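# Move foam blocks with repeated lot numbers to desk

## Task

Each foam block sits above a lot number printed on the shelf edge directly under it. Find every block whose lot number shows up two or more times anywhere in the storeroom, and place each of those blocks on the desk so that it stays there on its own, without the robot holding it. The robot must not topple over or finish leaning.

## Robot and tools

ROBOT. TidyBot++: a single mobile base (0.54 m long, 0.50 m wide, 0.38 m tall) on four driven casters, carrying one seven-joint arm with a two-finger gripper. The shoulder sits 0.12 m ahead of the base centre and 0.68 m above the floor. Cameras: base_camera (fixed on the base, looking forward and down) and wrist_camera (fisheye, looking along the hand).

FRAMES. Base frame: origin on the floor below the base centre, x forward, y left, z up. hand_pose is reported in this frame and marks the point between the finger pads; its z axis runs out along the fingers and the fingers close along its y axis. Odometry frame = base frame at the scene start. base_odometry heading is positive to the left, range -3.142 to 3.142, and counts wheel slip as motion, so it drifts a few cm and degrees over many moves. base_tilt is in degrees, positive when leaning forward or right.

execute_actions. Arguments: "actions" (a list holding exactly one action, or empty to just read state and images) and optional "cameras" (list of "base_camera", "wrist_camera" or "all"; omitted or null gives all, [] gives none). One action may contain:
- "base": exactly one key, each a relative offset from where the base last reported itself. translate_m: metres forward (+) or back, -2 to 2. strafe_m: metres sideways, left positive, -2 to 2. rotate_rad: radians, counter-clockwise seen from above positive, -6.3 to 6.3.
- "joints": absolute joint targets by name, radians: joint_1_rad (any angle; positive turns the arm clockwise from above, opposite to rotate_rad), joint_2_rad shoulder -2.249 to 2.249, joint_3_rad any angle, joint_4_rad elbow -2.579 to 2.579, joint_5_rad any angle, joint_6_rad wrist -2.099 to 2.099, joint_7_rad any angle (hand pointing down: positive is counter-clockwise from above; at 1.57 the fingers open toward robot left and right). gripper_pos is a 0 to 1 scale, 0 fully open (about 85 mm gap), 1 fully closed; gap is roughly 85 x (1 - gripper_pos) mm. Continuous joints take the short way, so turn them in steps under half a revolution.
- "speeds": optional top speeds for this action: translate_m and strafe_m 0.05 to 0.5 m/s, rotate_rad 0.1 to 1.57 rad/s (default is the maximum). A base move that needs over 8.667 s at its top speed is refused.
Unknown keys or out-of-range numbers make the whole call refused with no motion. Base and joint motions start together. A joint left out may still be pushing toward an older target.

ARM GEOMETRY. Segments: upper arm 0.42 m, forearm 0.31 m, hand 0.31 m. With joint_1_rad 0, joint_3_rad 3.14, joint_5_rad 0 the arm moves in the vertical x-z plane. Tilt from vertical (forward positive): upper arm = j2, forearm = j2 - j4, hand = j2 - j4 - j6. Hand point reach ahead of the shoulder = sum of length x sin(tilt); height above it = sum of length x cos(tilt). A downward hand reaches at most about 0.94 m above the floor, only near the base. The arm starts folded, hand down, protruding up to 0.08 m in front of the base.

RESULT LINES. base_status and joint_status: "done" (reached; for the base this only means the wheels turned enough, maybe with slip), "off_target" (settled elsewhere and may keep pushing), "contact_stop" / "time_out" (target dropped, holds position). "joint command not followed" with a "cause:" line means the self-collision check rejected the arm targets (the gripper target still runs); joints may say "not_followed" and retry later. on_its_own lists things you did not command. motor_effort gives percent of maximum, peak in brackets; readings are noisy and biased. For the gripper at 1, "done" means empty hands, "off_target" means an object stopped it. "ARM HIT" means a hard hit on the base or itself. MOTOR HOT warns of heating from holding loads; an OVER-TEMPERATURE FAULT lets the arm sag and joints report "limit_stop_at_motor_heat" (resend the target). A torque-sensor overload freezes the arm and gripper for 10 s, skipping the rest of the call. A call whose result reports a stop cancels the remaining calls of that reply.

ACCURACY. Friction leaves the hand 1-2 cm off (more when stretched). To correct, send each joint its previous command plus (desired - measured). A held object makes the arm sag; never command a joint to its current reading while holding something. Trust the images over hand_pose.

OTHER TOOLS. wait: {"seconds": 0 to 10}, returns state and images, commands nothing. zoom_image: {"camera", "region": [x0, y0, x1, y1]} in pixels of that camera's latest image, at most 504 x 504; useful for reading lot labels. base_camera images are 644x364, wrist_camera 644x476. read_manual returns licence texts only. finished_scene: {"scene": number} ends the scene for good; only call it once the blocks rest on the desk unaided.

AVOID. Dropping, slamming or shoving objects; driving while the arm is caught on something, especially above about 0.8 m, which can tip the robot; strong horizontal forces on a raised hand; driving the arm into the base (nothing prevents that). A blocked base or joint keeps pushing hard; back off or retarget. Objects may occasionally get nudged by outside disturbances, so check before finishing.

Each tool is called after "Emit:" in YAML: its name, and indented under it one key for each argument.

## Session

Emit:
execute_actions:
  actions:
    - {"joints":{"joint_1_rad":0,"joint_2_rad":-0.8,"joint_4_rad":-2.2,"joint_6_rad":-0.4,"joint_5_rad":0,"joint_7_rad":1.57}}

Scene clock: 1.63 s.
base_odometry: x=+0.000 y=+0.000 heading=+0.000 (m, m, rad; odometry frame)
base_tilt: forward=+0.1 right=+0.1 (deg)
base_status: not commanded
joint_positions: joint_1_rad=-0.027 joint_2_rad=-0.786 joint_3_rad=+3.092 joint_4_rad=-2.217 joint_5_rad=+0.007 joint_6_rad=-0.421 joint_7_rad=+1.548 gripper_pos=+0.000
joint_status: all done
motor_effort: joint_1_rad=+0(1) joint_2_rad=+4(5) joint_3_rad=+1(1) joint_4_rad=+24(24) joint_5_rad=+0(1) joint_6_rad=+8(10) joint_7_rad=-1(0) (%)
hand_pose: x=+0.4302 y=+0.0290 z=+0.9359 quat_wxyz=(-0.008, +0.799, +0.028, +0.601) (m; base frame)
pictures: base_camera, wrist_camera
camera_calibration (this result's frames):
wrist_camera: T_world_to_cam=[[0.0271037, -0.999431, -0.0200813, 0.0347186], [-0.27409, 0.0118887, -0.961631, 1.07487], [0.961322, 0.0315678, -0.273612, -0.0220107], [0, 0, 0, 1]] pos_world=[0.314829, 0.0226149, 1.0283]
Images, in order (width x height): base_camera 644x364, wrist_camera 644x476.

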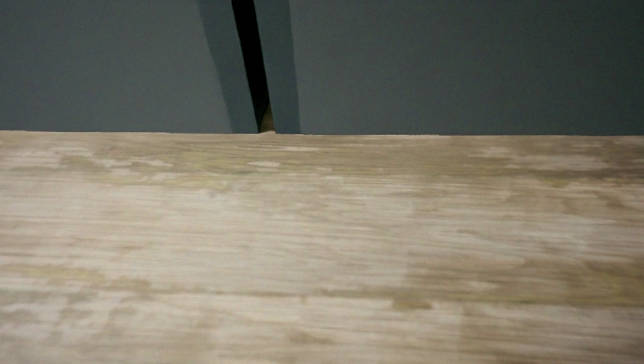

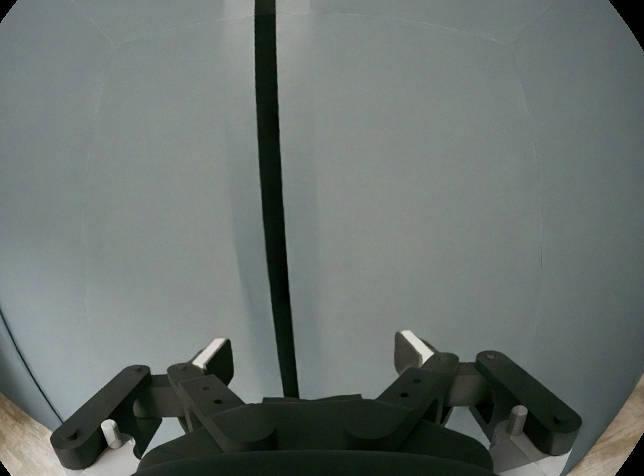

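Emit:
execute_actions:
  actions:
    - {"base":{"rotate_rad":1.57},"joints":{"joint_3_rad":3.17}}

Emit:
execute_actions:
  actions:
    - {"base":{"rotate_rad":1.57}}

Emit:
execute_actions:
  actions:
    - {"base":{"rotate_rad":1.57}}

Scene clock: 9.30 s.
base_odometry: x=+0.000 y=+0.000 heading=+1.569 (m, m, rad; odometry frame)
base_tilt: forward=+0.0 right=+0.1 (deg)
base_status: done
joint_positions: joint_1_rad=-0.023 joint_2_rad=-0.786 joint_3_rad=+3.158 joint_4_rad=-2.217 joint_5_rad=+0.007 joint_6_rad=-0.421 joint_7_rad=+1.548 gripper_pos=+0.000
joint_status: all done
motor_effort: joint_1_rad=+0(0) joint_2_rad=+4(4) joint_3_rad=+1(1) joint_4_rad=+24(24) joint_5_rad=+0(0) joint_6_rad=+9(8) joint_7_rad=-1(1) (%)
hand_pose: x=+0.4318 y=+0.0010 z=+0.9368 quat_wxyz=(-0.012, +0.799, -0.006, +0.601) (m; base frame)
pictures: base_camera, wrist_camera
camera_calibration (this result's frames):
wrist_camera: T_world_to_cam=[[-0.0240866, -0.997468, -0.0669118, 0.0727782], [-0.273007, 0.0709501, -0.959392, 1.07391], [0.961711, -0.00484112, -0.274024, -0.0221765], [0, 0, 0, 1]] pos_world=[0.316265, -0.00370763, 1.0291]
Images, in order (width x height): base_camera 644x364, wrist_camera 644x476.

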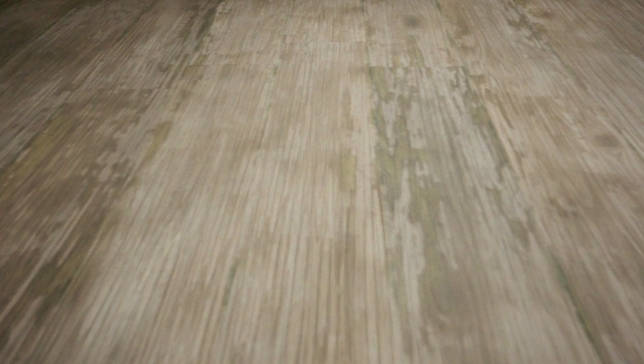

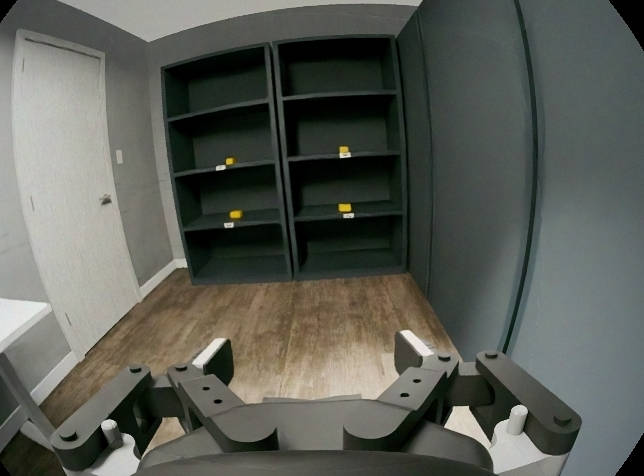

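Scene clock: 11.63 s.
base_odometry: x=+0.000 y=+0.000 heading=+3.138 (m, m, rad; odometry frame)
base_tilt: forward=+0.0 right=+0.1 (deg)
base_status: done
joint_positions: joint_1_rad=-0.022 joint_2_rad=-0.786 joint_3_rad=+3.158 joint_4_rad=-2.217 joint_5_rad=+0.007 joint_6_rad=-0.421 joint_7_rad=+1.548 gripper_pos=+0.000
joint_status: not commanded
motor_effort: joint_1_rad=+0(1) joint_2_rad=+4(3) joint_3_rad=+0(1) joint_4_rad=+23(24) joint_5_rad=+0(1) joint_6_rad=+8(9) joint_7_rad=+0(1) (%)
hand_pose: x=+0.4318 y=+0.0007 z=+0.9368 quat_wxyz=(-0.012, +0.799, -0.007, +0.601) (m; base frame)
pictures: base_camera, wrist_camera
camera_calibration (this result's frames):
wrist_camera: T_world_to_cam=[[-0.0250557, -0.997444, -0.066916, 0.0728963], [-0.272938, 0.0712193, -0.959392, 1.0739], [0.961705, -0.00577433, -0.274025, -0.0221755], [0, 0, 0, 1]] pos_world=[0.316262, -0.00390071, 1.0291]
Images, in order (width x height): base_camera 644x364, wrist_camera 644x476.

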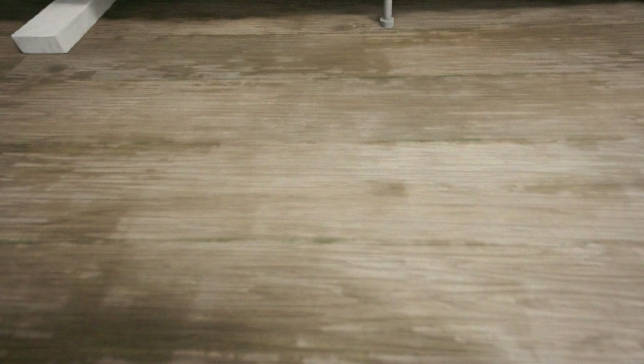

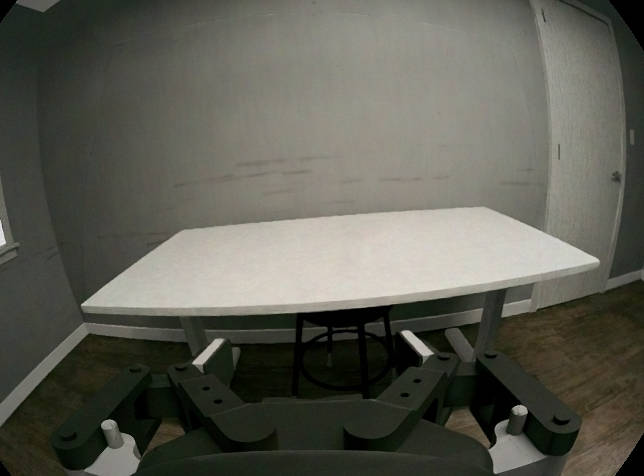

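Scene clock: 13.93 s.
base_odometry: x=+0.000 y=+0.000 heading=-1.576 (m, m, rad; odometry frame)
base_tilt: forward=+0.0 right=+0.1 (deg)
base_status: done
joint_positions: joint_1_rad=-0.021 joint_2_rad=-0.786 joint_3_rad=+3.158 joint_4_rad=-2.217 joint_5_rad=+0.007 joint_6_rad=-0.421 joint_7_rad=+1.548 gripper_pos=+0.000
joint_status: not commanded
motor_effort: joint_1_rad=+0(1) joint_2_rad=+4(4) joint_3_rad=+1(1) joint_4_rad=+24(24) joint_5_rad=+0(0) joint_6_rad=+9(9) joint_7_rad=-1(0) (%)
hand_pose: x=+0.4318 y=+0.0005 z=+0.9368 quat_wxyz=(-0.011, +0.799, -0.007, +0.601) (m; base frame)
pictures: base_camera, wrist_camera
camera_calibration (this result's frames):
wrist_camera: T_world_to_cam=[[-0.0257132, -0.997426, -0.0669293, 0.0729836], [-0.272891, 0.071412, -0.959391, 1.0739], [0.961701, -0.00640464, -0.274025, -0.0221749], [0, 0, 0, 1]] pos_world=[0.316259, -0.00403541, 1.0291]
Images, in order (width x height): base_camera 644x364, wrist_camera 644x476.

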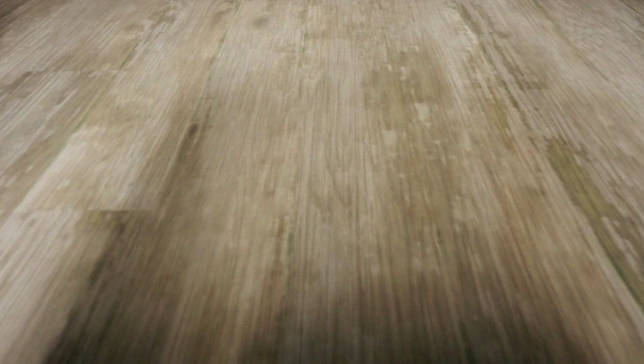

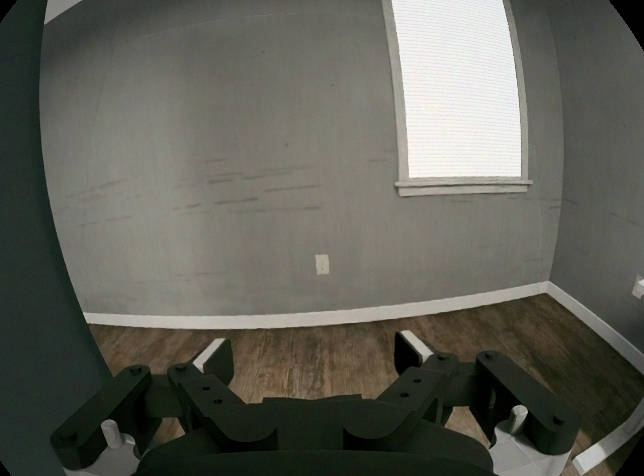

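Emit:
execute_actions:
  actions:
    - {"base":{"rotate_rad":-3.14},"joints":{"joint_3_rad":3.13,"joint_1_rad":0.02,"joint_7_rad":1.59}}
  cameras: []

Emit:
execute_actions:
  actions:
    - {"base":{"translate_m":1.3},"joints":{"joint_2_rad":0.5,"joint_4_rad":-2.3,"joint_6_rad":1.1}}

Emit:
zoom_image:
  camera: "wrist_camera"
  region: [60,90,460,340]

Scene clock: 20.83 s.
base_odometry: x=+0.000 y=+0.000 heading=+1.568 (m, m, rad; odometry frame)
base_tilt: forward=+0.0 right=+0.1 (deg)
base_status: done
joint_positions: joint_1_rad=-0.003 joint_2_rad=-0.786 joint_3_rad=+3.138 joint_4_rad=-2.217 joint_5_rad=+0.007 joint_6_rad=-0.421 joint_7_rad=+1.552 gripper_pos=+0.000
joint_status: all done
motor_effort: joint_1_rad=+0(0) joint_2_rad=+4(4) joint_3_rad=+0(2) joint_4_rad=+24(24) joint_5_rad=-1(1) joint_6_rad=+8(9) joint_7_rad=-1(1) (%)
hand_pose: x=+0.4316 y=+0.0028 z=+0.9367 quat_wxyz=(-0.003, +0.799, -0.003, +0.601) (m; base frame)
pictures: none
No camera images: the call's "cameras" was empty. Leave "cameras" out to get every camera's image.

Scene clock: 24.77 s.
base_odometry: x=+0.005 y=+1.300 heading=+1.568 (m, m, rad; odometry frame)
base_tilt: forward=+0.0 right=+0.0 (deg)
base_status: done
joint_positions: joint_1_rad=-0.003 joint_2_rad=+0.485 joint_3_rad=+3.138 joint_4_rad=-2.279 joint_5_rad=+0.007 joint_6_rad=+1.076 joint_7_rad=+1.552 gripper_pos=+0.000
joint_status: all done
motor_effort: joint_1_rad=+0(0) joint_2_rad=-32(33) joint_3_rad=+0(1) joint_4_rad=+12(25) joint_5_rad=+0(0) joint_6_rad=+9(8) joint_7_rad=-1(1) (%)
hand_pose: x=+0.7401 y=+0.0069 z=+0.7253 quat_wxyz=(-0.010, +0.747, -0.002, +0.664) (m; base frame)
pictures: base_camera, wrist_camera
camera_calibration (this result's frames):
wrist_camera: T_world_to_cam=[[-0.010925, -0.997989, -0.0624392, 0.0588569], [-0.113378, 0.0632766, -0.991535, 0.859919], [0.993492, -0.00375326, -0.113841, -0.516303], [0, 0, 0, 1]] pos_world=[0.611082, 0.00238801, 0.797538]
Images, in order (width x height): base_camera 644x364, wrist_camera 644x476.

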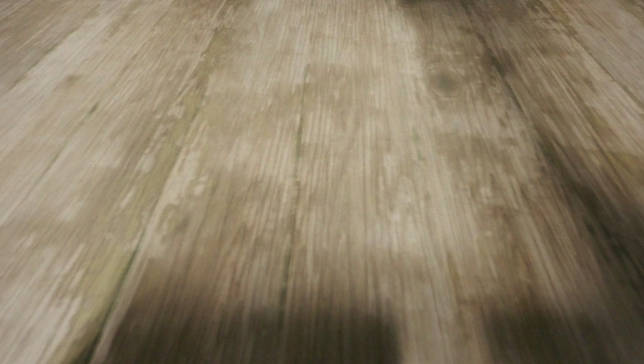

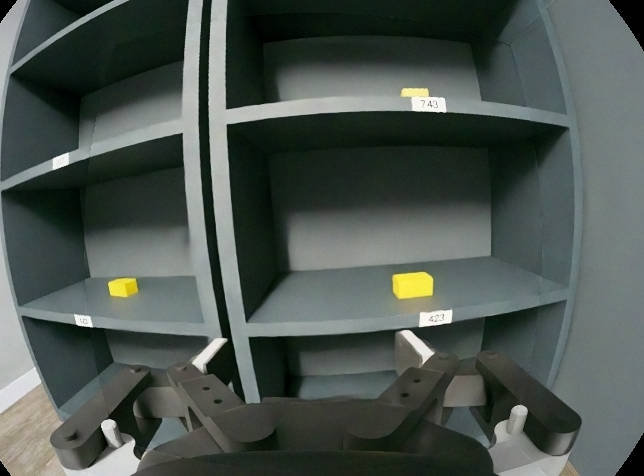

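Region (60, 90, 460, 340) of wrist_camera's 644x476 image, scaled by 1.260; it fills the top 315 rows of this view, and the rest is white.

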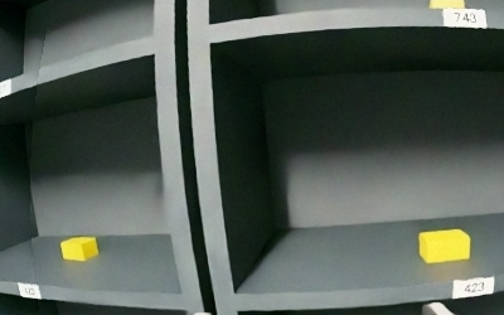

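Emit:
execute_actions:
  actions:
    - {"base":{"strafe_m":0.4}}
  cameras: ["wrist_camera"]

Emit:
zoom_image:
  camera: "wrist_camera"
  region: [100,90,340,340]

Scene clock: 29.37 s.
base_odometry: x=-0.395 y=+1.302 heading=+1.567 (m, m, rad; odometry frame)
base_tilt: forward=+0.0 right=+0.1 (deg)
base_status: done
joint_positions: joint_1_rad=+0.005 joint_2_rad=+0.485 joint_3_rad=+3.137 joint_4_rad=-2.280 joint_5_rad=+0.007 joint_6_rad=+1.076 joint_7_rad=+1.552 gripper_pos=+0.000
joint_status: not commanded
motor_effort: joint_1_rad=+0(5) joint_2_rad=-31(32) joint_3_rad=-1(2) joint_4_rad=+12(12) joint_5_rad=+0(1) joint_6_rad=+9(9) joint_7_rad=+0(1) (%)
hand_pose: x=+0.7398 y=+0.0030 z=+0.7250 quat_wxyz=(-0.008, +0.748, -0.005, +0.664) (m; base frame)
pictures: wrist_camera
camera_calibration (this result's frames):
wrist_camera: T_world_to_cam=[[-0.0171861, -0.997869, -0.0629399, 0.0599424], [-0.113488, 0.0644892, -0.991444, 0.859905], [0.993391, -0.0098961, -0.114355, -0.515636], [0, 0, 0, 1]] pos_world=[0.610847, -0.000742673, 0.797355]
Images, in order (width x height): wrist_camera 644x476.

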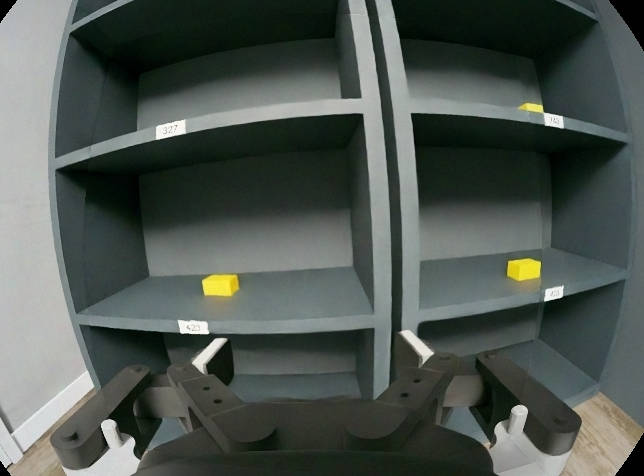

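Region (100, 90, 340, 340) of wrist_camera's 644x476 image, scaled by 2.016; it fills the left 484 columns of this view, and the rest is white.

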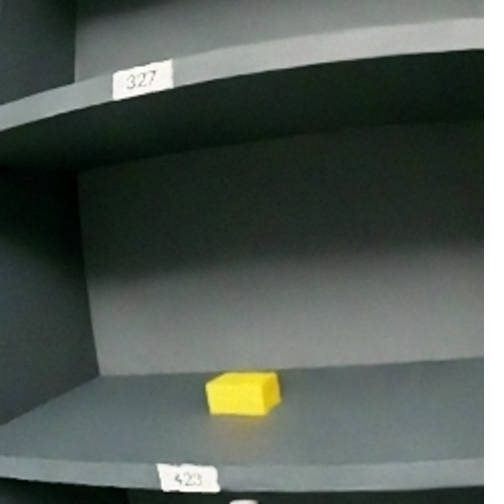

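Emit:
execute_actions:
  actions:
    - {"base":{"strafe_m":0.26},"joints":{"joint_2_rad":1.0,"joint_4_rad":-1.47,"joint_6_rad":0.68,"joint_7_rad":1.63}}
  cameras: ["wrist_camera"]

Emit:
execute_actions:
  actions:
    - {"base":{"translate_m":0.2}}

Scene clock: 36.33 s.
base_odometry: x=-0.656 y=+1.303 heading=+1.567 (m, m, rad; odometry frame)
base_tilt: forward=+0.0 right=+0.0 (deg)
base_status: done
joint_positions: joint_1_rad=+0.009 joint_2_rad=+0.982 joint_3_rad=+3.135 joint_4_rad=-1.492 joint_5_rad=+0.007 joint_6_rad=+0.705 joint_7_rad=+1.591 gripper_pos=+0.000
joint_status: all done
motor_effort: joint_1_rad=+1(4) joint_2_rad=-49(50) joint_3_rad=-1(3) joint_4_rad=+17(17) joint_5_rad=+0(1) joint_6_rad=+9(10) joint_7_rad=+0(1) (%)
hand_pose: x=+0.9688 y=-0.0012 z=+0.6075 quat_wxyz=(+0.006, +0.774, +0.008, +0.634) (m; base frame)
pictures: wrist_camera
camera_calibration (this result's frames):
wrist_camera: T_world_to_cam=[[-0.0202239, -0.99952, -0.0234861, 0.0312745], [-0.192191, 0.0269393, -0.980988, 0.839474], [0.981149, -0.0153256, -0.192643, -0.697134], [0, 0, 0, 1]] pos_world=[0.845964, -0.00203941, 0.689951]
Images, in order (width x height): wrist_camera 644x476.

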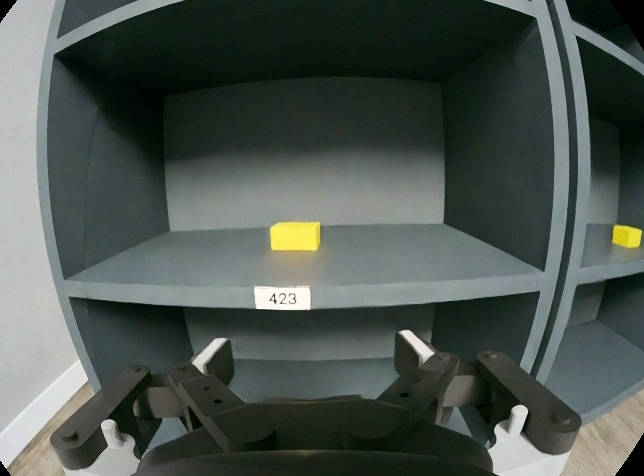

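Scene clock: 37.93 s.
base_odometry: x=-0.655 y=+1.503 heading=+1.568 (m, m, rad; odometry frame)
base_tilt: forward=+0.1 right=+0.1 (deg)
base_status: done
joint_positions: joint_1_rad=+0.009 joint_2_rad=+0.984 joint_3_rad=+3.135 joint_4_rad=-1.485 joint_5_rad=+0.007 joint_6_rad=+0.703 joint_7_rad=+1.591 gripper_pos=+0.000
joint_status: not commanded
motor_effort: joint_1_rad=+0(2) joint_2_rad=-51(52) joint_3_rad=+0(2) joint_4_rad=+17(19) joint_5_rad=+0(0) joint_6_rad=+9(9) joint_7_rad=-1(0) (%)
hand_pose: x=+0.9706 y=-0.0013 z=+0.6089 quat_wxyz=(+0.006, +0.772, +0.008, +0.635) (m; base frame)
pictures: base_camera, wrist_camera
camera_calibration (this result's frames):
wrist_camera: T_world_to_cam=[[-0.0201764, -0.999519, -0.023536, 0.0313022], [-0.188827, 0.0269267, -0.981641, 0.838339], [0.981803, -0.0153617, -0.18928, -0.701302], [0, 0, 0, 1]] pos_world=[0.847474, -0.00205981, 0.690943]
Images, in order (width x height): base_camera 644x364, wrist_camera 644x476.

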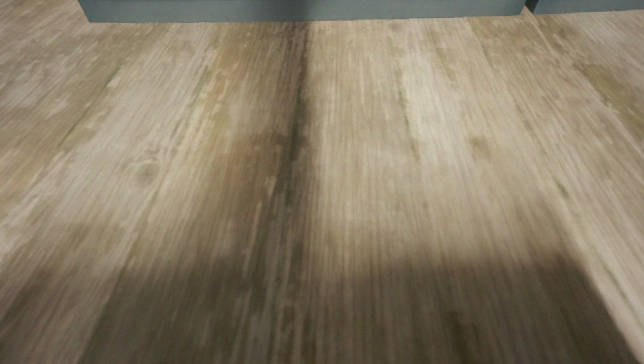

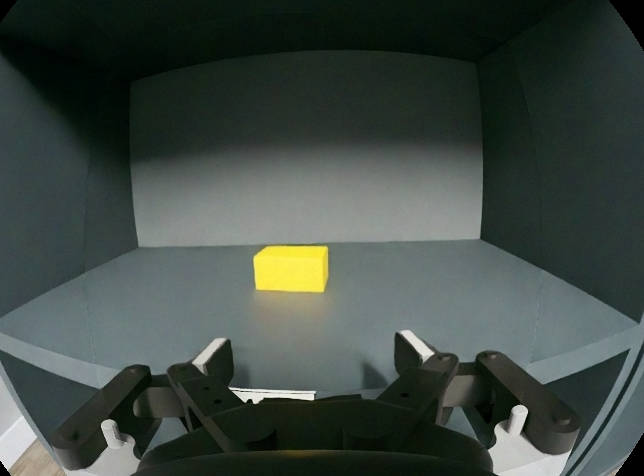

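Emit:
execute_actions:
  actions:
    - {"base":{"strafe_m":0.025},"speeds":{"strafe_m":0.05},"joints":{"joint_6_rad":0.64}}
  cameras: []

Emit:
execute_actions:
  actions:
    - {"base":{"translate_m":0.14},"speeds":{"translate_m":0.15}}
  cameras: ["wrist_camera"]

Scene clock: 42.47 s.
base_odometry: x=-0.680 y=+1.503 heading=+1.567 (m, m, rad; odometry frame)
base_tilt: forward=+0.0 right=+0.1 (deg)
base_status: done
joint_positions: joint_1_rad=+0.010 joint_2_rad=+0.985 joint_3_rad=+3.135 joint_4_rad=-1.485 joint_5_rad=+0.007 joint_6_rad=+0.661 joint_7_rad=+1.591 gripper_pos=+0.000
joint_status: all done
motor_effort: joint_1_rad=+1(5) joint_2_rad=-50(51) joint_3_rad=+0(2) joint_4_rad=+17(18) joint_5_rad=+0(0) joint_6_rad=+8(10) joint_7_rad=+0(0) (%)
hand_pose: x=+0.9677 y=-0.0025 z=+0.5951 quat_wxyz=(+0.006, +0.786, +0.007, +0.618) (m; base frame)
pictures: none
No camera images: the call's "cameras" was empty. Leave "cameras" out to get every camera's image.

Scene clock: 44.07 s.
base_odometry: x=-0.680 y=+1.643 heading=+1.568 (m, m, rad; odometry frame)
base_tilt: forward=+0.0 right=+0.1 (deg)
base_status: done
joint_positions: joint_1_rad=+0.010 joint_2_rad=+0.986 joint_3_rad=+3.135 joint_4_rad=-1.484 joint_5_rad=+0.007 joint_6_rad=+0.661 joint_7_rad=+1.591 gripper_pos=+0.000
joint_status: not commanded
motor_effort: joint_1_rad=+0(1) joint_2_rad=-49(54) joint_3_rad=+0(1) joint_4_rad=+17(19) joint_5_rad=+0(0) joint_6_rad=+8(10) joint_7_rad=+0(1) (%)
hand_pose: x=+0.9679 y=-0.0025 z=+0.5950 quat_wxyz=(+0.006, +0.786, +0.007, +0.618) (m; base frame)
pictures: wrist_camera
camera_calibration (this result's frames):
wrist_camera: T_world_to_cam=[[-0.0226486, -0.999487, -0.022643, 0.031509], [-0.231023, 0.0272681, -0.972566, 0.859665], [0.972685, -0.0167962, -0.231522, -0.667388], [0, 0, 0, 1]] pos_world=[0.848475, -0.00315822, 0.682279]
Images, in order (width x height): wrist_camera 644x476.

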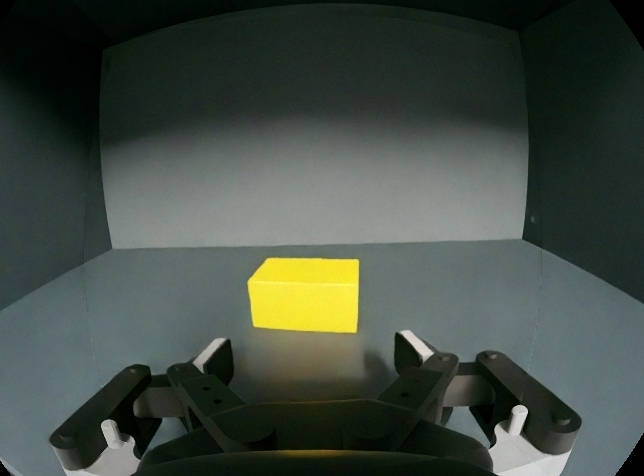

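Emit:
execute_actions:
  actions:
    - {"base":{"rotate_rad":-0.11},"speeds":{"rotate_rad":0.2}}
  cameras: []

Emit:
execute_actions:
  actions:
    - {"base":{"strafe_m":0.12},"speeds":{"strafe_m":0.1}}
  cameras: ["wrist_camera"]

Scene clock: 49.20 s.
base_odometry: x=-0.680 y=+1.644 heading=+1.458 (m, m, rad; odometry frame)
base_tilt: forward=+0.0 right=+0.1 (deg)
base_status: done
joint_positions: joint_1_rad=+0.018 joint_2_rad=+0.986 joint_3_rad=+3.134 joint_4_rad=-1.484 joint_5_rad=+0.007 joint_6_rad=+0.661 joint_7_rad=+1.591 gripper_pos=+0.000
joint_status: not commanded
motor_effort: joint_1_rad=-1(7) joint_2_rad=-49(50) joint_3_rad=-1(3) joint_4_rad=+16(17) joint_5_rad=+0(1) joint_6_rad=+9(9) joint_7_rad=-1(0) (%)
hand_pose: x=+0.9679 y=-0.0087 z=+0.5950 quat_wxyz=(+0.008, +0.786, +0.004, +0.618) (m; base frame)
pictures: none
No camera images: the call's "cameras" was empty. Leave "cameras" out to get every camera's image.

Scene clock: 50.90 s.
base_odometry: x=-0.799 y=+1.657 heading=+1.457 (m, m, rad; odometry frame)
base_tilt: forward=+0.1 right=+0.1 (deg)
base_status: done
joint_positions: joint_1_rad=+0.019 joint_2_rad=+0.986 joint_3_rad=+3.134 joint_4_rad=-1.484 joint_5_rad=+0.007 joint_6_rad=+0.661 joint_7_rad=+1.591 gripper_pos=+0.000
joint_status: not commanded
motor_effort: joint_1_rad=-1(4) joint_2_rad=-50(52) joint_3_rad=-1(3) joint_4_rad=+17(17) joint_5_rad=+0(0) joint_6_rad=+8(9) joint_7_rad=-1(1) (%)
hand_pose: x=+0.9679 y=-0.0092 z=+0.5949 quat_wxyz=(+0.008, +0.786, +0.004, +0.618) (m; base frame)
pictures: wrist_camera
camera_calibration (this result's frames):
wrist_camera: T_world_to_cam=[[-0.0305679, -0.999252, -0.0237039, 0.0331736], [-0.230896, 0.0301329, -0.972512, 0.859639], [0.972498, -0.0242545, -0.231644, -0.667269], [0, 0, 0, 1]] pos_world=[0.848419, -0.00893888, 0.682226]
Images, in order (width x height): wrist_camera 644x476.

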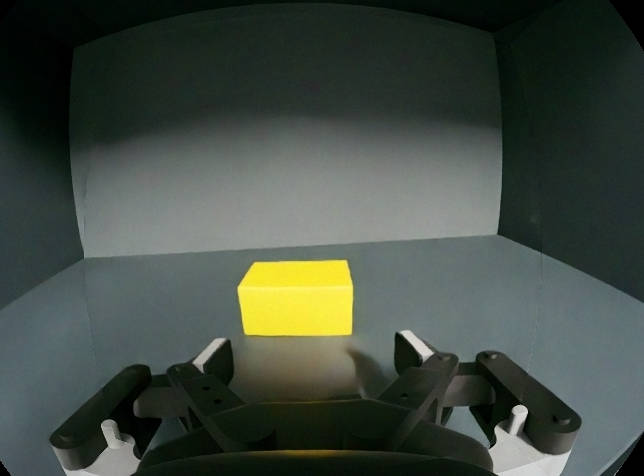

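Emit:
execute_actions:
  actions:
    - {"base":{"strafe_m":0.012},"speeds":{"strafe_m":0.05}}
  cameras: []

Emit:
execute_actions:
  actions:
    - {"base":{"translate_m":0.04},"speeds":{"translate_m":0.05}}
  cameras: ["wrist_camera"]

Scene clock: 55.33 s.
base_odometry: x=-0.811 y=+1.659 heading=+1.456 (m, m, rad; odometry frame)
base_tilt: forward=+0.1 right=+0.1 (deg)
base_status: done
joint_positions: joint_1_rad=+0.018 joint_2_rad=+0.986 joint_3_rad=+3.134 joint_4_rad=-1.484 joint_5_rad=+0.007 joint_6_rad=+0.661 joint_7_rad=+1.591 gripper_pos=+0.000
joint_status: not commanded
motor_effort: joint_1_rad=+0(6) joint_2_rad=-49(49) joint_3_rad=+0(3) joint_4_rad=+17(17) joint_5_rad=+0(1) joint_6_rad=+9(9) joint_7_rad=-1(1) (%)
hand_pose: x=+0.9679 y=-0.0082 z=+0.5949 quat_wxyz=(+0.008, +0.786, +0.004, +0.618) (m; base frame)
pictures: none
No camera images: the call's "cameras" was empty. Leave "cameras" out to get every camera's image.

Scene clock: 56.57 s.
base_odometry: x=-0.807 y=+1.699 heading=+1.456 (m, m, rad; odometry frame)
base_tilt: forward=+0.0 right=+0.0 (deg)
base_status: done
joint_positions: joint_1_rad=+0.018 joint_2_rad=+0.986 joint_3_rad=+3.134 joint_4_rad=-1.484 joint_5_rad=+0.007 joint_6_rad=+0.661 joint_7_rad=+1.591 gripper_pos=+0.000
joint_status: not commanded
motor_effort: joint_1_rad=+0(2) joint_2_rad=-50(52) joint_3_rad=-1(1) joint_4_rad=+17(19) joint_5_rad=+0(1) joint_6_rad=+9(9) joint_7_rad=-1(1) (%)
hand_pose: x=+0.9679 y=-0.0082 z=+0.5947 quat_wxyz=(+0.008, +0.786, +0.004, +0.618) (m; base frame)
pictures: wrist_camera
camera_calibration (this result's frames):
wrist_camera: T_world_to_cam=[[-0.02949, -0.999284, -0.0236979, 0.0330445], [-0.231226, 0.0298851, -0.972441, 0.859725], [0.972453, -0.0231977, -0.231942, -0.667108], [0, 0, 0, 1]] pos_world=[0.848497, -0.0081475, 0.682084]
Images, in order (width x height): wrist_camera 644x476.

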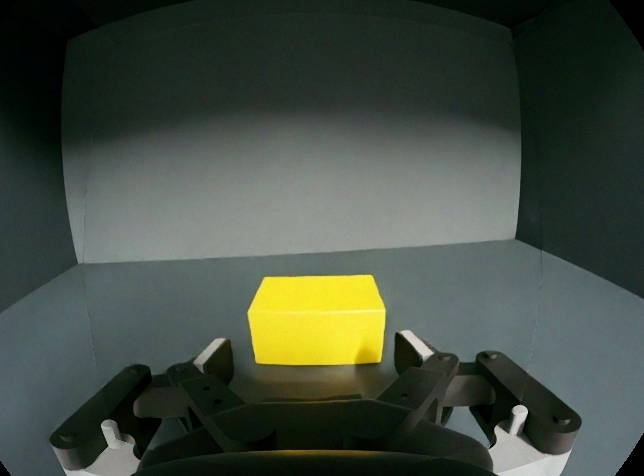

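Emit:
execute_actions:
  actions:
    - {"base":{"strafe_m":-0.003},"speeds":{"strafe_m":0.05}}
  cameras: []

Emit:
execute_actions:
  actions:
    - {"base":{"translate_m":0.065},"speeds":{"translate_m":0.05}}
  cameras: ["wrist_camera"]

Scene clock: 59.23 s.
base_odometry: x=-0.804 y=+1.698 heading=+1.457 (m, m, rad; odometry frame)
base_tilt: forward=+0.1 right=+0.0 (deg)
base_status: done
joint_positions: joint_1_rad=+0.018 joint_2_rad=+0.986 joint_3_rad=+3.134 joint_4_rad=-1.484 joint_5_rad=+0.007 joint_6_rad=+0.661 joint_7_rad=+1.591 gripper_pos=+0.000
joint_status: not commanded
motor_effort: joint_1_rad=+1(6) joint_2_rad=-49(50) joint_3_rad=-1(2) joint_4_rad=+17(17) joint_5_rad=-1(0) joint_6_rad=+8(9) joint_7_rad=-1(0) (%)
hand_pose: x=+0.9679 y=-0.0083 z=+0.5947 quat_wxyz=(+0.008, +0.786, +0.004, +0.618) (m; base frame)
pictures: none
No camera images: the call's "cameras" was empty. Leave "cameras" out to get every camera's image.

Scene clock: 60.97 s.
base_odometry: x=-0.797 y=+1.763 heading=+1.456 (m, m, rad; odometry frame)
base_tilt: forward=+0.1 right=+0.1 (deg)
base_status: done
joint_positions: joint_1_rad=+0.018 joint_2_rad=+0.986 joint_3_rad=+3.134 joint_4_rad=-1.484 joint_5_rad=+0.007 joint_6_rad=+0.661 joint_7_rad=+1.591 gripper_pos=+0.000
joint_status: not commanded
motor_effort: joint_1_rad=+0(2) joint_2_rad=-50(52) joint_3_rad=-1(2) joint_4_rad=+17(18) joint_5_rad=+0(0) joint_6_rad=+9(9) joint_7_rad=+0(1) (%)
hand_pose: x=+0.9680 y=-0.0083 z=+0.5948 quat_wxyz=(+0.008, +0.786, +0.004, +0.618) (m; base frame)
pictures: wrist_camera
camera_calibration (this result's frames):
wrist_camera: T_world_to_cam=[[-0.0295027, -0.999284, -0.0236993, 0.0330463], [-0.231036, 0.0298849, -0.972486, 0.859665], [0.972498, -0.0232156, -0.231752, -0.667317], [0, 0, 0, 1]] pos_world=[0.848553, -0.00816051, 0.682144]
Images, in order (width x height): wrist_camera 644x476.

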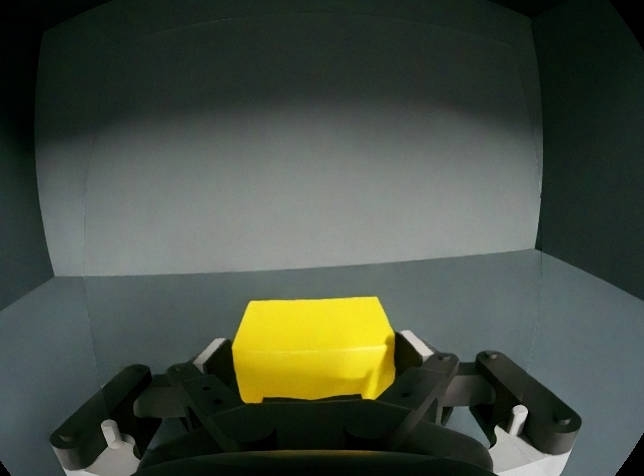

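It fits.

Emit:
execute_actions:
  actions:
    - {"base":{"translate_m":0.02},"speeds":{"translate_m":0.05}}
  cameras: []

Emit:
execute_actions:
  actions:
    - {"joints":{"gripper_pos":1}}
  cameras: []

Emit:
execute_actions:
  actions:
    - {"joints":{"joint_2_rad":0.93}}
  cameras: ["wrist_camera"]

Scene clock: 64.73 s.
base_odometry: x=-0.794 y=+1.783 heading=+1.456 (m, m, rad; odometry frame)
base_tilt: forward=+0.1 right=+0.1 (deg)
base_status: done
joint_positions: joint_1_rad=+0.018 joint_2_rad=+0.986 joint_3_rad=+3.134 joint_4_rad=-1.483 joint_5_rad=+0.007 joint_6_rad=+0.661 joint_7_rad=+1.591 gripper_pos=+0.000
joint_status: not commanded
motor_effort: joint_1_rad=+0(3) joint_2_rad=-50(51) joint_3_rad=+0(2) joint_4_rad=+16(18) joint_5_rad=+0(0) joint_6_rad=+8(9) joint_7_rad=+0(0) (%)
hand_pose: x=+0.9680 y=-0.0083 z=+0.5949 quat_wxyz=(+0.008, +0.786, +0.004, +0.618) (m; base frame)
pictures: none
No camera images: the call's "cameras" was empty. Leave "cameras" out to get every camera's image.

Scene clock: 65.83 s.
base_odometry: x=-0.794 y=+1.783 heading=+1.456 (m, m, rad; odometry frame)
base_tilt: forward=+0.1 right=+0.1 (deg)
base_status: not commanded
joint_positions: joint_1_rad=+0.018 joint_2_rad=+0.986 joint_3_rad=+3.134 joint_4_rad=-1.483 joint_5_rad=+0.007 joint_6_rad=+0.661 joint_7_rad=+1.591 gripper_pos=+0.999
joint_status: all done
motor_effort: joint_1_rad=+0(1) joint_2_rad=-50(49) joint_3_rad=-1(1) joint_4_rad=+17(17) joint_5_rad=+0(1) joint_6_rad=+9(9) joint_7_rad=-1(1) (%)
hand_pose: x=+0.9680 y=-0.0083 z=+0.5949 quat_wxyz=(+0.008, +0.786, +0.004, +0.618) (m; base frame)
pictures: none
No camera images: the call's "cameras" was empty. Leave "cameras" out to get every camera's image.

Scene clock: 66.77 s.
base_odometry: x=-0.794 y=+1.783 heading=+1.456 (m, m, rad; odometry frame)
base_tilt: forward=+0.0 right=+0.1 (deg)
base_status: not commanded
joint_positions: joint_1_rad=+0.018 joint_2_rad=+0.941 joint_3_rad=+3.134 joint_4_rad=-1.483 joint_5_rad=+0.007 joint_6_rad=+0.661 joint_7_rad=+1.591 gripper_pos=+0.999
joint_status: all done
motor_effort: joint_1_rad=+0(0) joint_2_rad=-50(52) joint_3_rad=+0(0) joint_4_rad=+18(18) joint_5_rad=+0(0) joint_6_rad=+9(9) joint_7_rad=-1(0) (%)
hand_pose: x=+0.9713 y=-0.0083 z=+0.6333 quat_wxyz=(+0.008, +0.772, +0.004, +0.636) (m; base frame)
pictures: wrist_camera
camera_calibration (this result's frames):
wrist_camera: T_world_to_cam=[[-0.0284148, -0.999303, -0.0242141, 0.0332658], [-0.186465, 0.0290976, -0.982031, 0.860641], [0.982051, -0.0233892, -0.187161, -0.699101], [0, 0, 0, 1]] pos_world=[0.847977, -0.00815137, 0.715137]
Images, in order (width x height): wrist_camera 644x476.

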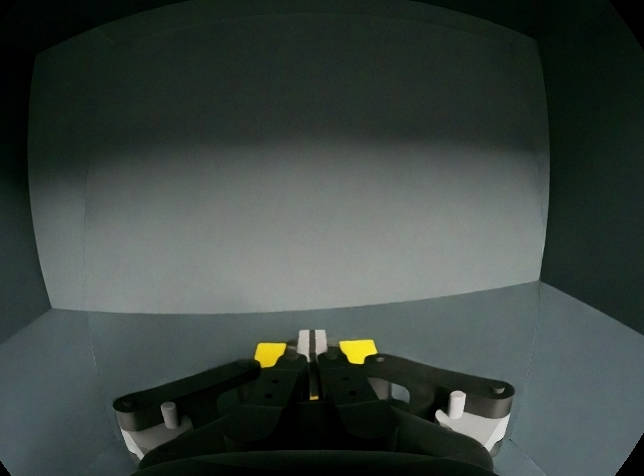

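Emit:
execute_actions:
  actions:
    - {"base":{"translate_m":-0.06},"speeds":{"translate_m":0.1}}
  cameras: []

Emit:
execute_actions:
  actions:
    - {"base":{"strafe_m":-0.03},"speeds":{"strafe_m":0.05},"joints":{"joint_2_rad":1.0}}
  cameras: ["wrist_camera"]

Emit:
execute_actions:
  actions:
    - {"base":{"translate_m":0.11},"speeds":{"translate_m":0.06}}
  cameras: ["wrist_camera"]

Scene clock: 71.27 s.
base_odometry: x=-0.801 y=+1.724 heading=+1.456 (m, m, rad; odometry frame)
base_tilt: forward=+0.0 right=+0.1 (deg)
base_status: done
joint_positions: joint_1_rad=+0.018 joint_2_rad=+0.941 joint_3_rad=+3.134 joint_4_rad=-1.482 joint_5_rad=+0.007 joint_6_rad=+0.661 joint_7_rad=+1.591 gripper_pos=+0.999
joint_status: not commanded
motor_effort: joint_1_rad=+0(3) joint_2_rad=-49(53) joint_3_rad=-1(2) joint_4_rad=+18(19) joint_5_rad=+0(0) joint_6_rad=+9(9) joint_7_rad=-1(0) (%)
hand_pose: x=+0.9714 y=-0.0083 z=+0.6336 quat_wxyz=(+0.008, +0.772, +0.004, +0.636) (m; base frame)
pictures: none
No camera images: the call's "cameras" was empty. Leave "cameras" out to get every camera's image.

Scene clock: 72.30 s.
base_odometry: x=-0.771 y=+1.720 heading=+1.457 (m, m, rad; odometry frame)
base_tilt: forward=+0.1 right=+0.0 (deg)
base_status: done
joint_positions: joint_1_rad=+0.018 joint_2_rad=+0.989 joint_3_rad=+3.134 joint_4_rad=-1.482 joint_5_rad=+0.007 joint_6_rad=+0.661 joint_7_rad=+1.591 gripper_pos=+0.999
joint_status: all done
motor_effort: joint_1_rad=+0(4) joint_2_rad=-50(53) joint_3_rad=-1(2) joint_4_rad=+17(18) joint_5_rad=+0(1) joint_6_rad=+9(9) joint_7_rad=-1(1) (%)
hand_pose: x=+0.9681 y=-0.0088 z=+0.5925 quat_wxyz=(+0.008, +0.787, +0.004, +0.617) (m; base frame)
pictures: wrist_camera
camera_calibration (this result's frames):
wrist_camera: T_world_to_cam=[[-0.0301682, -0.999264, -0.0236771, 0.0331073], [-0.233187, 0.0300703, -0.971967, 0.859206], [0.971964, -0.0238013, -0.233922, -0.666168], [0, 0, 0, 1]] pos_world=[0.848846, -0.00860935, 0.680072]
Images, in order (width x height): wrist_camera 644x476.

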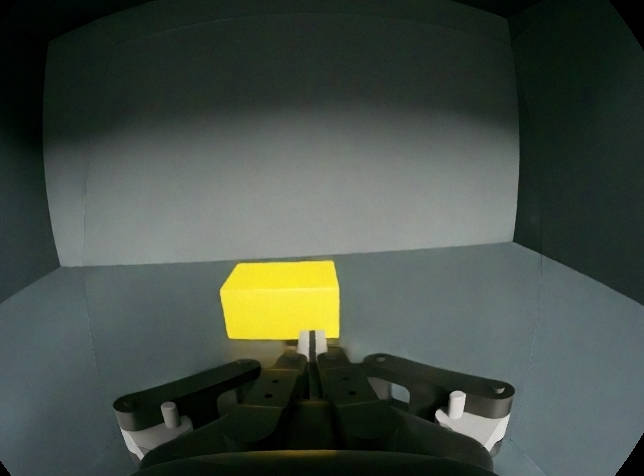

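Scene clock: 74.60 s.
base_odometry: x=-0.758 y=+1.830 heading=+1.456 (m, m, rad; odometry frame)
base_tilt: forward=+0.0 right=+0.1 (deg)
base_status: done
joint_positions: joint_1_rad=+0.018 joint_2_rad=+0.990 joint_3_rad=+3.134 joint_4_rad=-1.482 joint_5_rad=+0.007 joint_6_rad=+0.660 joint_7_rad=+1.591 gripper_pos=+0.999
joint_status: not commanded
motor_effort: joint_1_rad=+0(2) joint_2_rad=-50(54) joint_3_rad=-1(1) joint_4_rad=+17(19) joint_5_rad=+0(0) joint_6_rad=+9(10) joint_7_rad=-1(0) (%)
hand_pose: x=+0.9681 y=-0.0088 z=+0.5921 quat_wxyz=(+0.008, +0.787, +0.004, +0.617) (m; base frame)
pictures: wrist_camera
camera_calibration (this result's frames):
wrist_camera: T_world_to_cam=[[-0.0301839, -0.999264, -0.0236655, 0.0331071], [-0.233825, 0.0300783, -0.971813, 0.859401], [0.97181, -0.0237995, -0.23456, -0.665711], [0, 0, 0, 1]] pos_world=[0.848893, -0.00861017, 0.679811]
Images, in order (width x height): wrist_camera 644x476.

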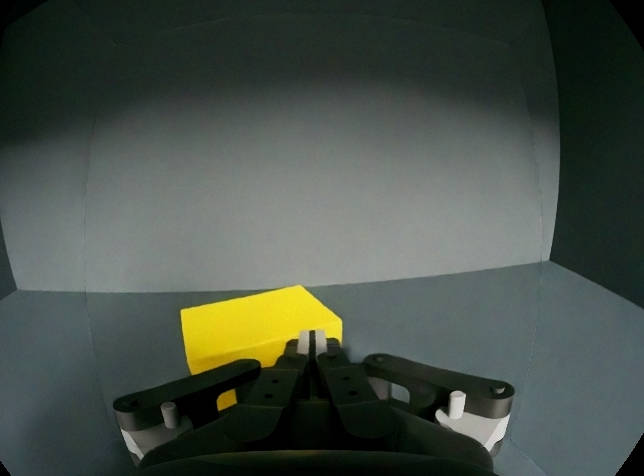

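Emit:
execute_actions:
  actions:
    - {"base":{"translate_m":0.035},"speeds":{"translate_m":0.05}}
  cameras: []

Emit:
execute_actions:
  actions:
    - {"base":{"translate_m":-0.08},"speeds":{"translate_m":0.1}}
  cameras: ["wrist_camera"]

Scene clock: 80.40 s.
base_odometry: x=-0.754 y=+1.865 heading=+1.456 (m, m, rad; odometry frame)
base_tilt: forward=+0.0 right=+0.0 (deg)
base_status: done
joint_positions: joint_1_rad=+0.018 joint_2_rad=+0.990 joint_3_rad=+3.134 joint_4_rad=-1.482 joint_5_rad=+0.007 joint_6_rad=+0.660 joint_7_rad=+1.591 gripper_pos=+0.999
joint_status: not commanded
motor_effort: joint_1_rad=+0(4) joint_2_rad=-51(52) joint_3_rad=-1(2) joint_4_rad=+17(18) joint_5_rad=+0(0) joint_6_rad=+9(9) joint_7_rad=+0(0) (%)
hand_pose: x=+0.9681 y=-0.0088 z=+0.5922 quat_wxyz=(+0.008, +0.787, +0.004, +0.617) (m; base frame)
pictures: none
No camera images: the call's "cameras" was empty. Leave "cameras" out to get every camera's image.

Scene clock: 81.73 s.
base_odometry: x=-0.763 y=+1.786 heading=+1.456 (m, m, rad; odometry frame)
base_tilt: forward=+0.0 right=+0.1 (deg)
base_status: done
joint_positions: joint_1_rad=+0.018 joint_2_rad=+0.990 joint_3_rad=+3.134 joint_4_rad=-1.482 joint_5_rad=+0.007 joint_6_rad=+0.660 joint_7_rad=+1.591 gripper_pos=+0.999
joint_status: not commanded
motor_effort: joint_1_rad=+0(4) joint_2_rad=-49(53) joint_3_rad=-1(3) joint_4_rad=+17(19) joint_5_rad=+0(0) joint_6_rad=+9(9) joint_7_rad=-1(1) (%)
hand_pose: x=+0.9682 y=-0.0088 z=+0.5922 quat_wxyz=(+0.008, +0.787, +0.004, +0.617) (m; base frame)
pictures: wrist_camera
camera_calibration (this result's frames):
wrist_camera: T_world_to_cam=[[-0.0301809, -0.999264, -0.02367, 0.0331093], [-0.233564, 0.0300756, -0.971876, 0.859296], [0.971873, -0.0238036, -0.2343, -0.666046], [0, 0, 0, 1]] pos_world=[0.849012, -0.00861319, 0.679858]
Images, in order (width x height): wrist_camera 644x476.

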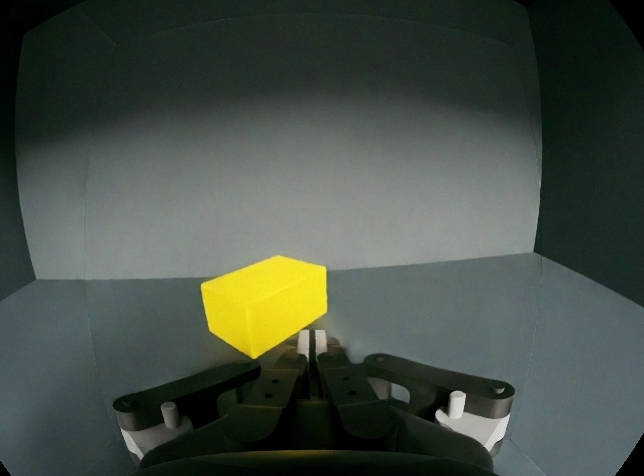

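Emit:
execute_actions:
  actions:
    - {"base":{"strafe_m":-0.008},"speeds":{"strafe_m":0.05}}
  cameras: []

Emit:
execute_actions:
  actions:
    - {"base":{"translate_m":0.105},"speeds":{"translate_m":0.06}}
  cameras: ["wrist_camera"]

Emit:
execute_actions:
  actions:
    - {"base":{"strafe_m":0.03},"speeds":{"strafe_m":0.05}}
  cameras: ["wrist_camera"]

Emit:
execute_actions:
  actions:
    - {"base":{"translate_m":-0.12},"speeds":{"translate_m":0.1}}
  cameras: ["wrist_camera"]

Scene clock: 91.57 s.
base_odometry: x=-0.755 y=+1.785 heading=+1.456 (m, m, rad; odometry frame)
base_tilt: forward=+0.1 right=+0.1 (deg)
base_status: done
joint_positions: joint_1_rad=+0.020 joint_2_rad=+0.990 joint_3_rad=+3.134 joint_4_rad=-1.482 joint_5_rad=+0.007 joint_6_rad=+0.660 joint_7_rad=+1.591 gripper_pos=+0.999
joint_status: not commanded
motor_effort: joint_1_rad=-1(6) joint_2_rad=-51(51) joint_3_rad=-2(2) joint_4_rad=+17(17) joint_5_rad=+0(1) joint_6_rad=+9(9) joint_7_rad=-1(1) (%)
hand_pose: x=+0.9682 y=-0.0106 z=+0.5922 quat_wxyz=(+0.009, +0.787, +0.003, +0.617) (m; base frame)
pictures: none
No camera images: the call's "cameras" was empty. Leave "cameras" out to get every camera's image.

Scene clock: 93.77 s.
base_odometry: x=-0.743 y=+1.889 heading=+1.456 (m, m, rad; odometry frame)
base_tilt: forward=+0.0 right=+0.0 (deg)
base_status: done
joint_positions: joint_1_rad=+0.020 joint_2_rad=+0.990 joint_3_rad=+3.134 joint_4_rad=-1.481 joint_5_rad=+0.007 joint_6_rad=+0.660 joint_7_rad=+1.591 gripper_pos=+0.999
joint_status: not commanded
motor_effort: joint_1_rad=+0(2) joint_2_rad=-51(53) joint_3_rad=-1(1) joint_4_rad=+17(19) joint_5_rad=+0(0) joint_6_rad=+9(10) joint_7_rad=-1(1) (%)
hand_pose: x=+0.9682 y=-0.0106 z=+0.5919 quat_wxyz=(+0.009, +0.787, +0.003, +0.617) (m; base frame)
pictures: wrist_camera
camera_calibration (this result's frames):
wrist_camera: T_world_to_cam=[[-0.032311, -0.999198, -0.0236592, 0.0333601], [-0.234022, 0.0305769, -0.97175, 0.859443], [0.971694, -0.0258615, -0.234822, -0.665672], [0, 0, 0, 1]] pos_world=[0.849035, -0.0101611, 0.679639]
Images, in order (width x height): wrist_camera 644x476.

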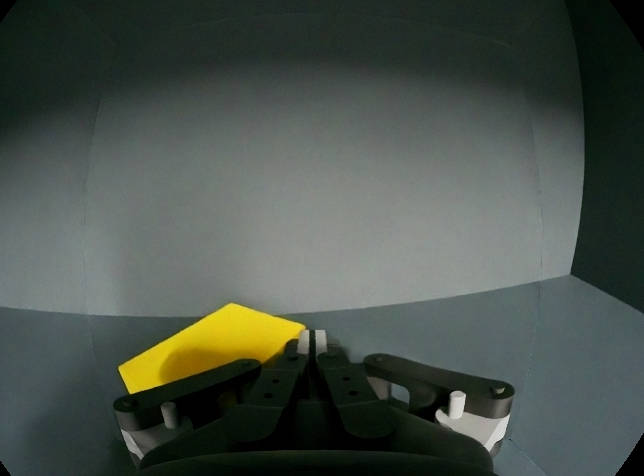

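Scene clock: 94.80 s.
base_odometry: x=-0.773 y=+1.893 heading=+1.456 (m, m, rad; odometry frame)
base_tilt: forward=+0.0 right=+0.1 (deg)
base_status: done
joint_positions: joint_1_rad=+0.020 joint_2_rad=+0.990 joint_3_rad=+3.134 joint_4_rad=-1.481 joint_5_rad=+0.007 joint_6_rad=+0.660 joint_7_rad=+1.591 gripper_pos=+0.999
joint_status: not commanded
motor_effort: joint_1_rad=+0(5) joint_2_rad=-50(51) joint_3_rad=-1(2) joint_4_rad=+17(17) joint_5_rad=+0(1) joint_6_rad=+9(9) joint_7_rad=+0(1) (%)
hand_pose: x=+0.9682 y=-0.0104 z=+0.5919 quat_wxyz=(+0.009, +0.787, +0.003, +0.617) (m; base frame)
pictures: wrist_camera
camera_calibration (this result's frames):
wrist_camera: T_world_to_cam=[[-0.0321438, -0.999203, -0.0236595, 0.0333404], [-0.234027, 0.0305379, -0.97175, 0.859444], [0.971699, -0.0256988, -0.234822, -0.665672], [0, 0, 0, 1]] pos_world=[0.849037, -0.0100388, 0.679639]
Images, in order (width x height): wrist_camera 644x476.

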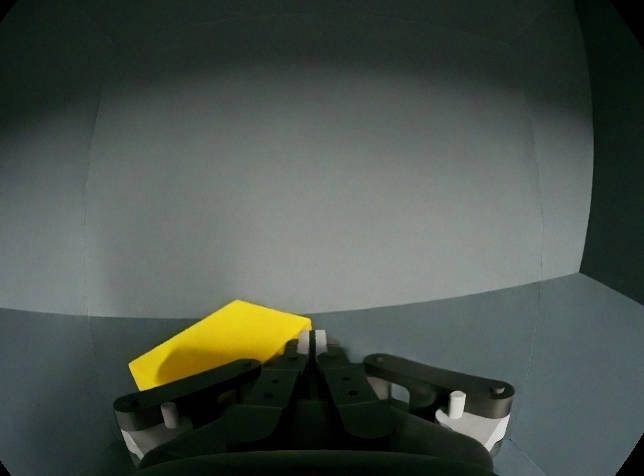

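Scene clock: 96.53 s.
base_odometry: x=-0.787 y=+1.774 heading=+1.456 (m, m, rad; odometry frame)
base_tilt: forward=+0.0 right=+0.2 (deg)
base_status: done
joint_positions: joint_1_rad=+0.020 joint_2_rad=+0.990 joint_3_rad=+3.134 joint_4_rad=-1.481 joint_5_rad=+0.007 joint_6_rad=+0.660 joint_7_rad=+1.591 gripper_pos=+0.999
joint_status: not commanded
motor_effort: joint_1_rad=+0(2) joint_2_rad=-49(52) joint_3_rad=-1(1) joint_4_rad=+17(18) joint_5_rad=+0(0) joint_6_rad=+9(9) joint_7_rad=-1(1) (%)
hand_pose: x=+0.9683 y=-0.0104 z=+0.5921 quat_wxyz=(+0.009, +0.787, +0.003, +0.617) (m; base frame)
pictures: wrist_camera
camera_calibration (this result's frames):
wrist_camera: T_world_to_cam=[[-0.0321368, -0.999203, -0.0236654, 0.0333426], [-0.23365, 0.0305322, -0.971841, 0.859344], [0.971789, -0.0257025, -0.234445, -0.666065], [0, 0, 0, 1]] pos_world=[0.849132, -0.0100411, 0.679779]
Images, in order (width x height): wrist_camera 644x476.

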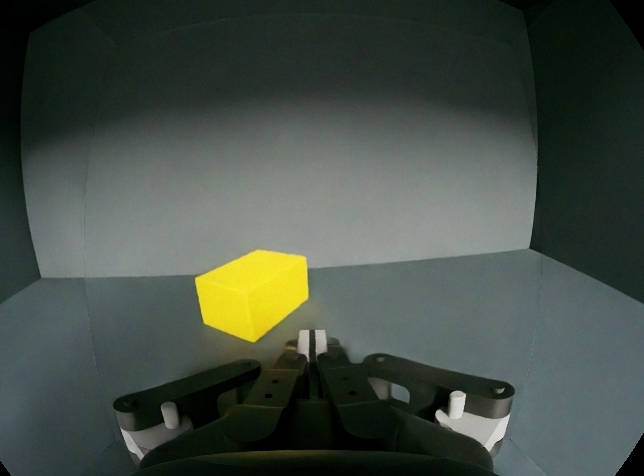

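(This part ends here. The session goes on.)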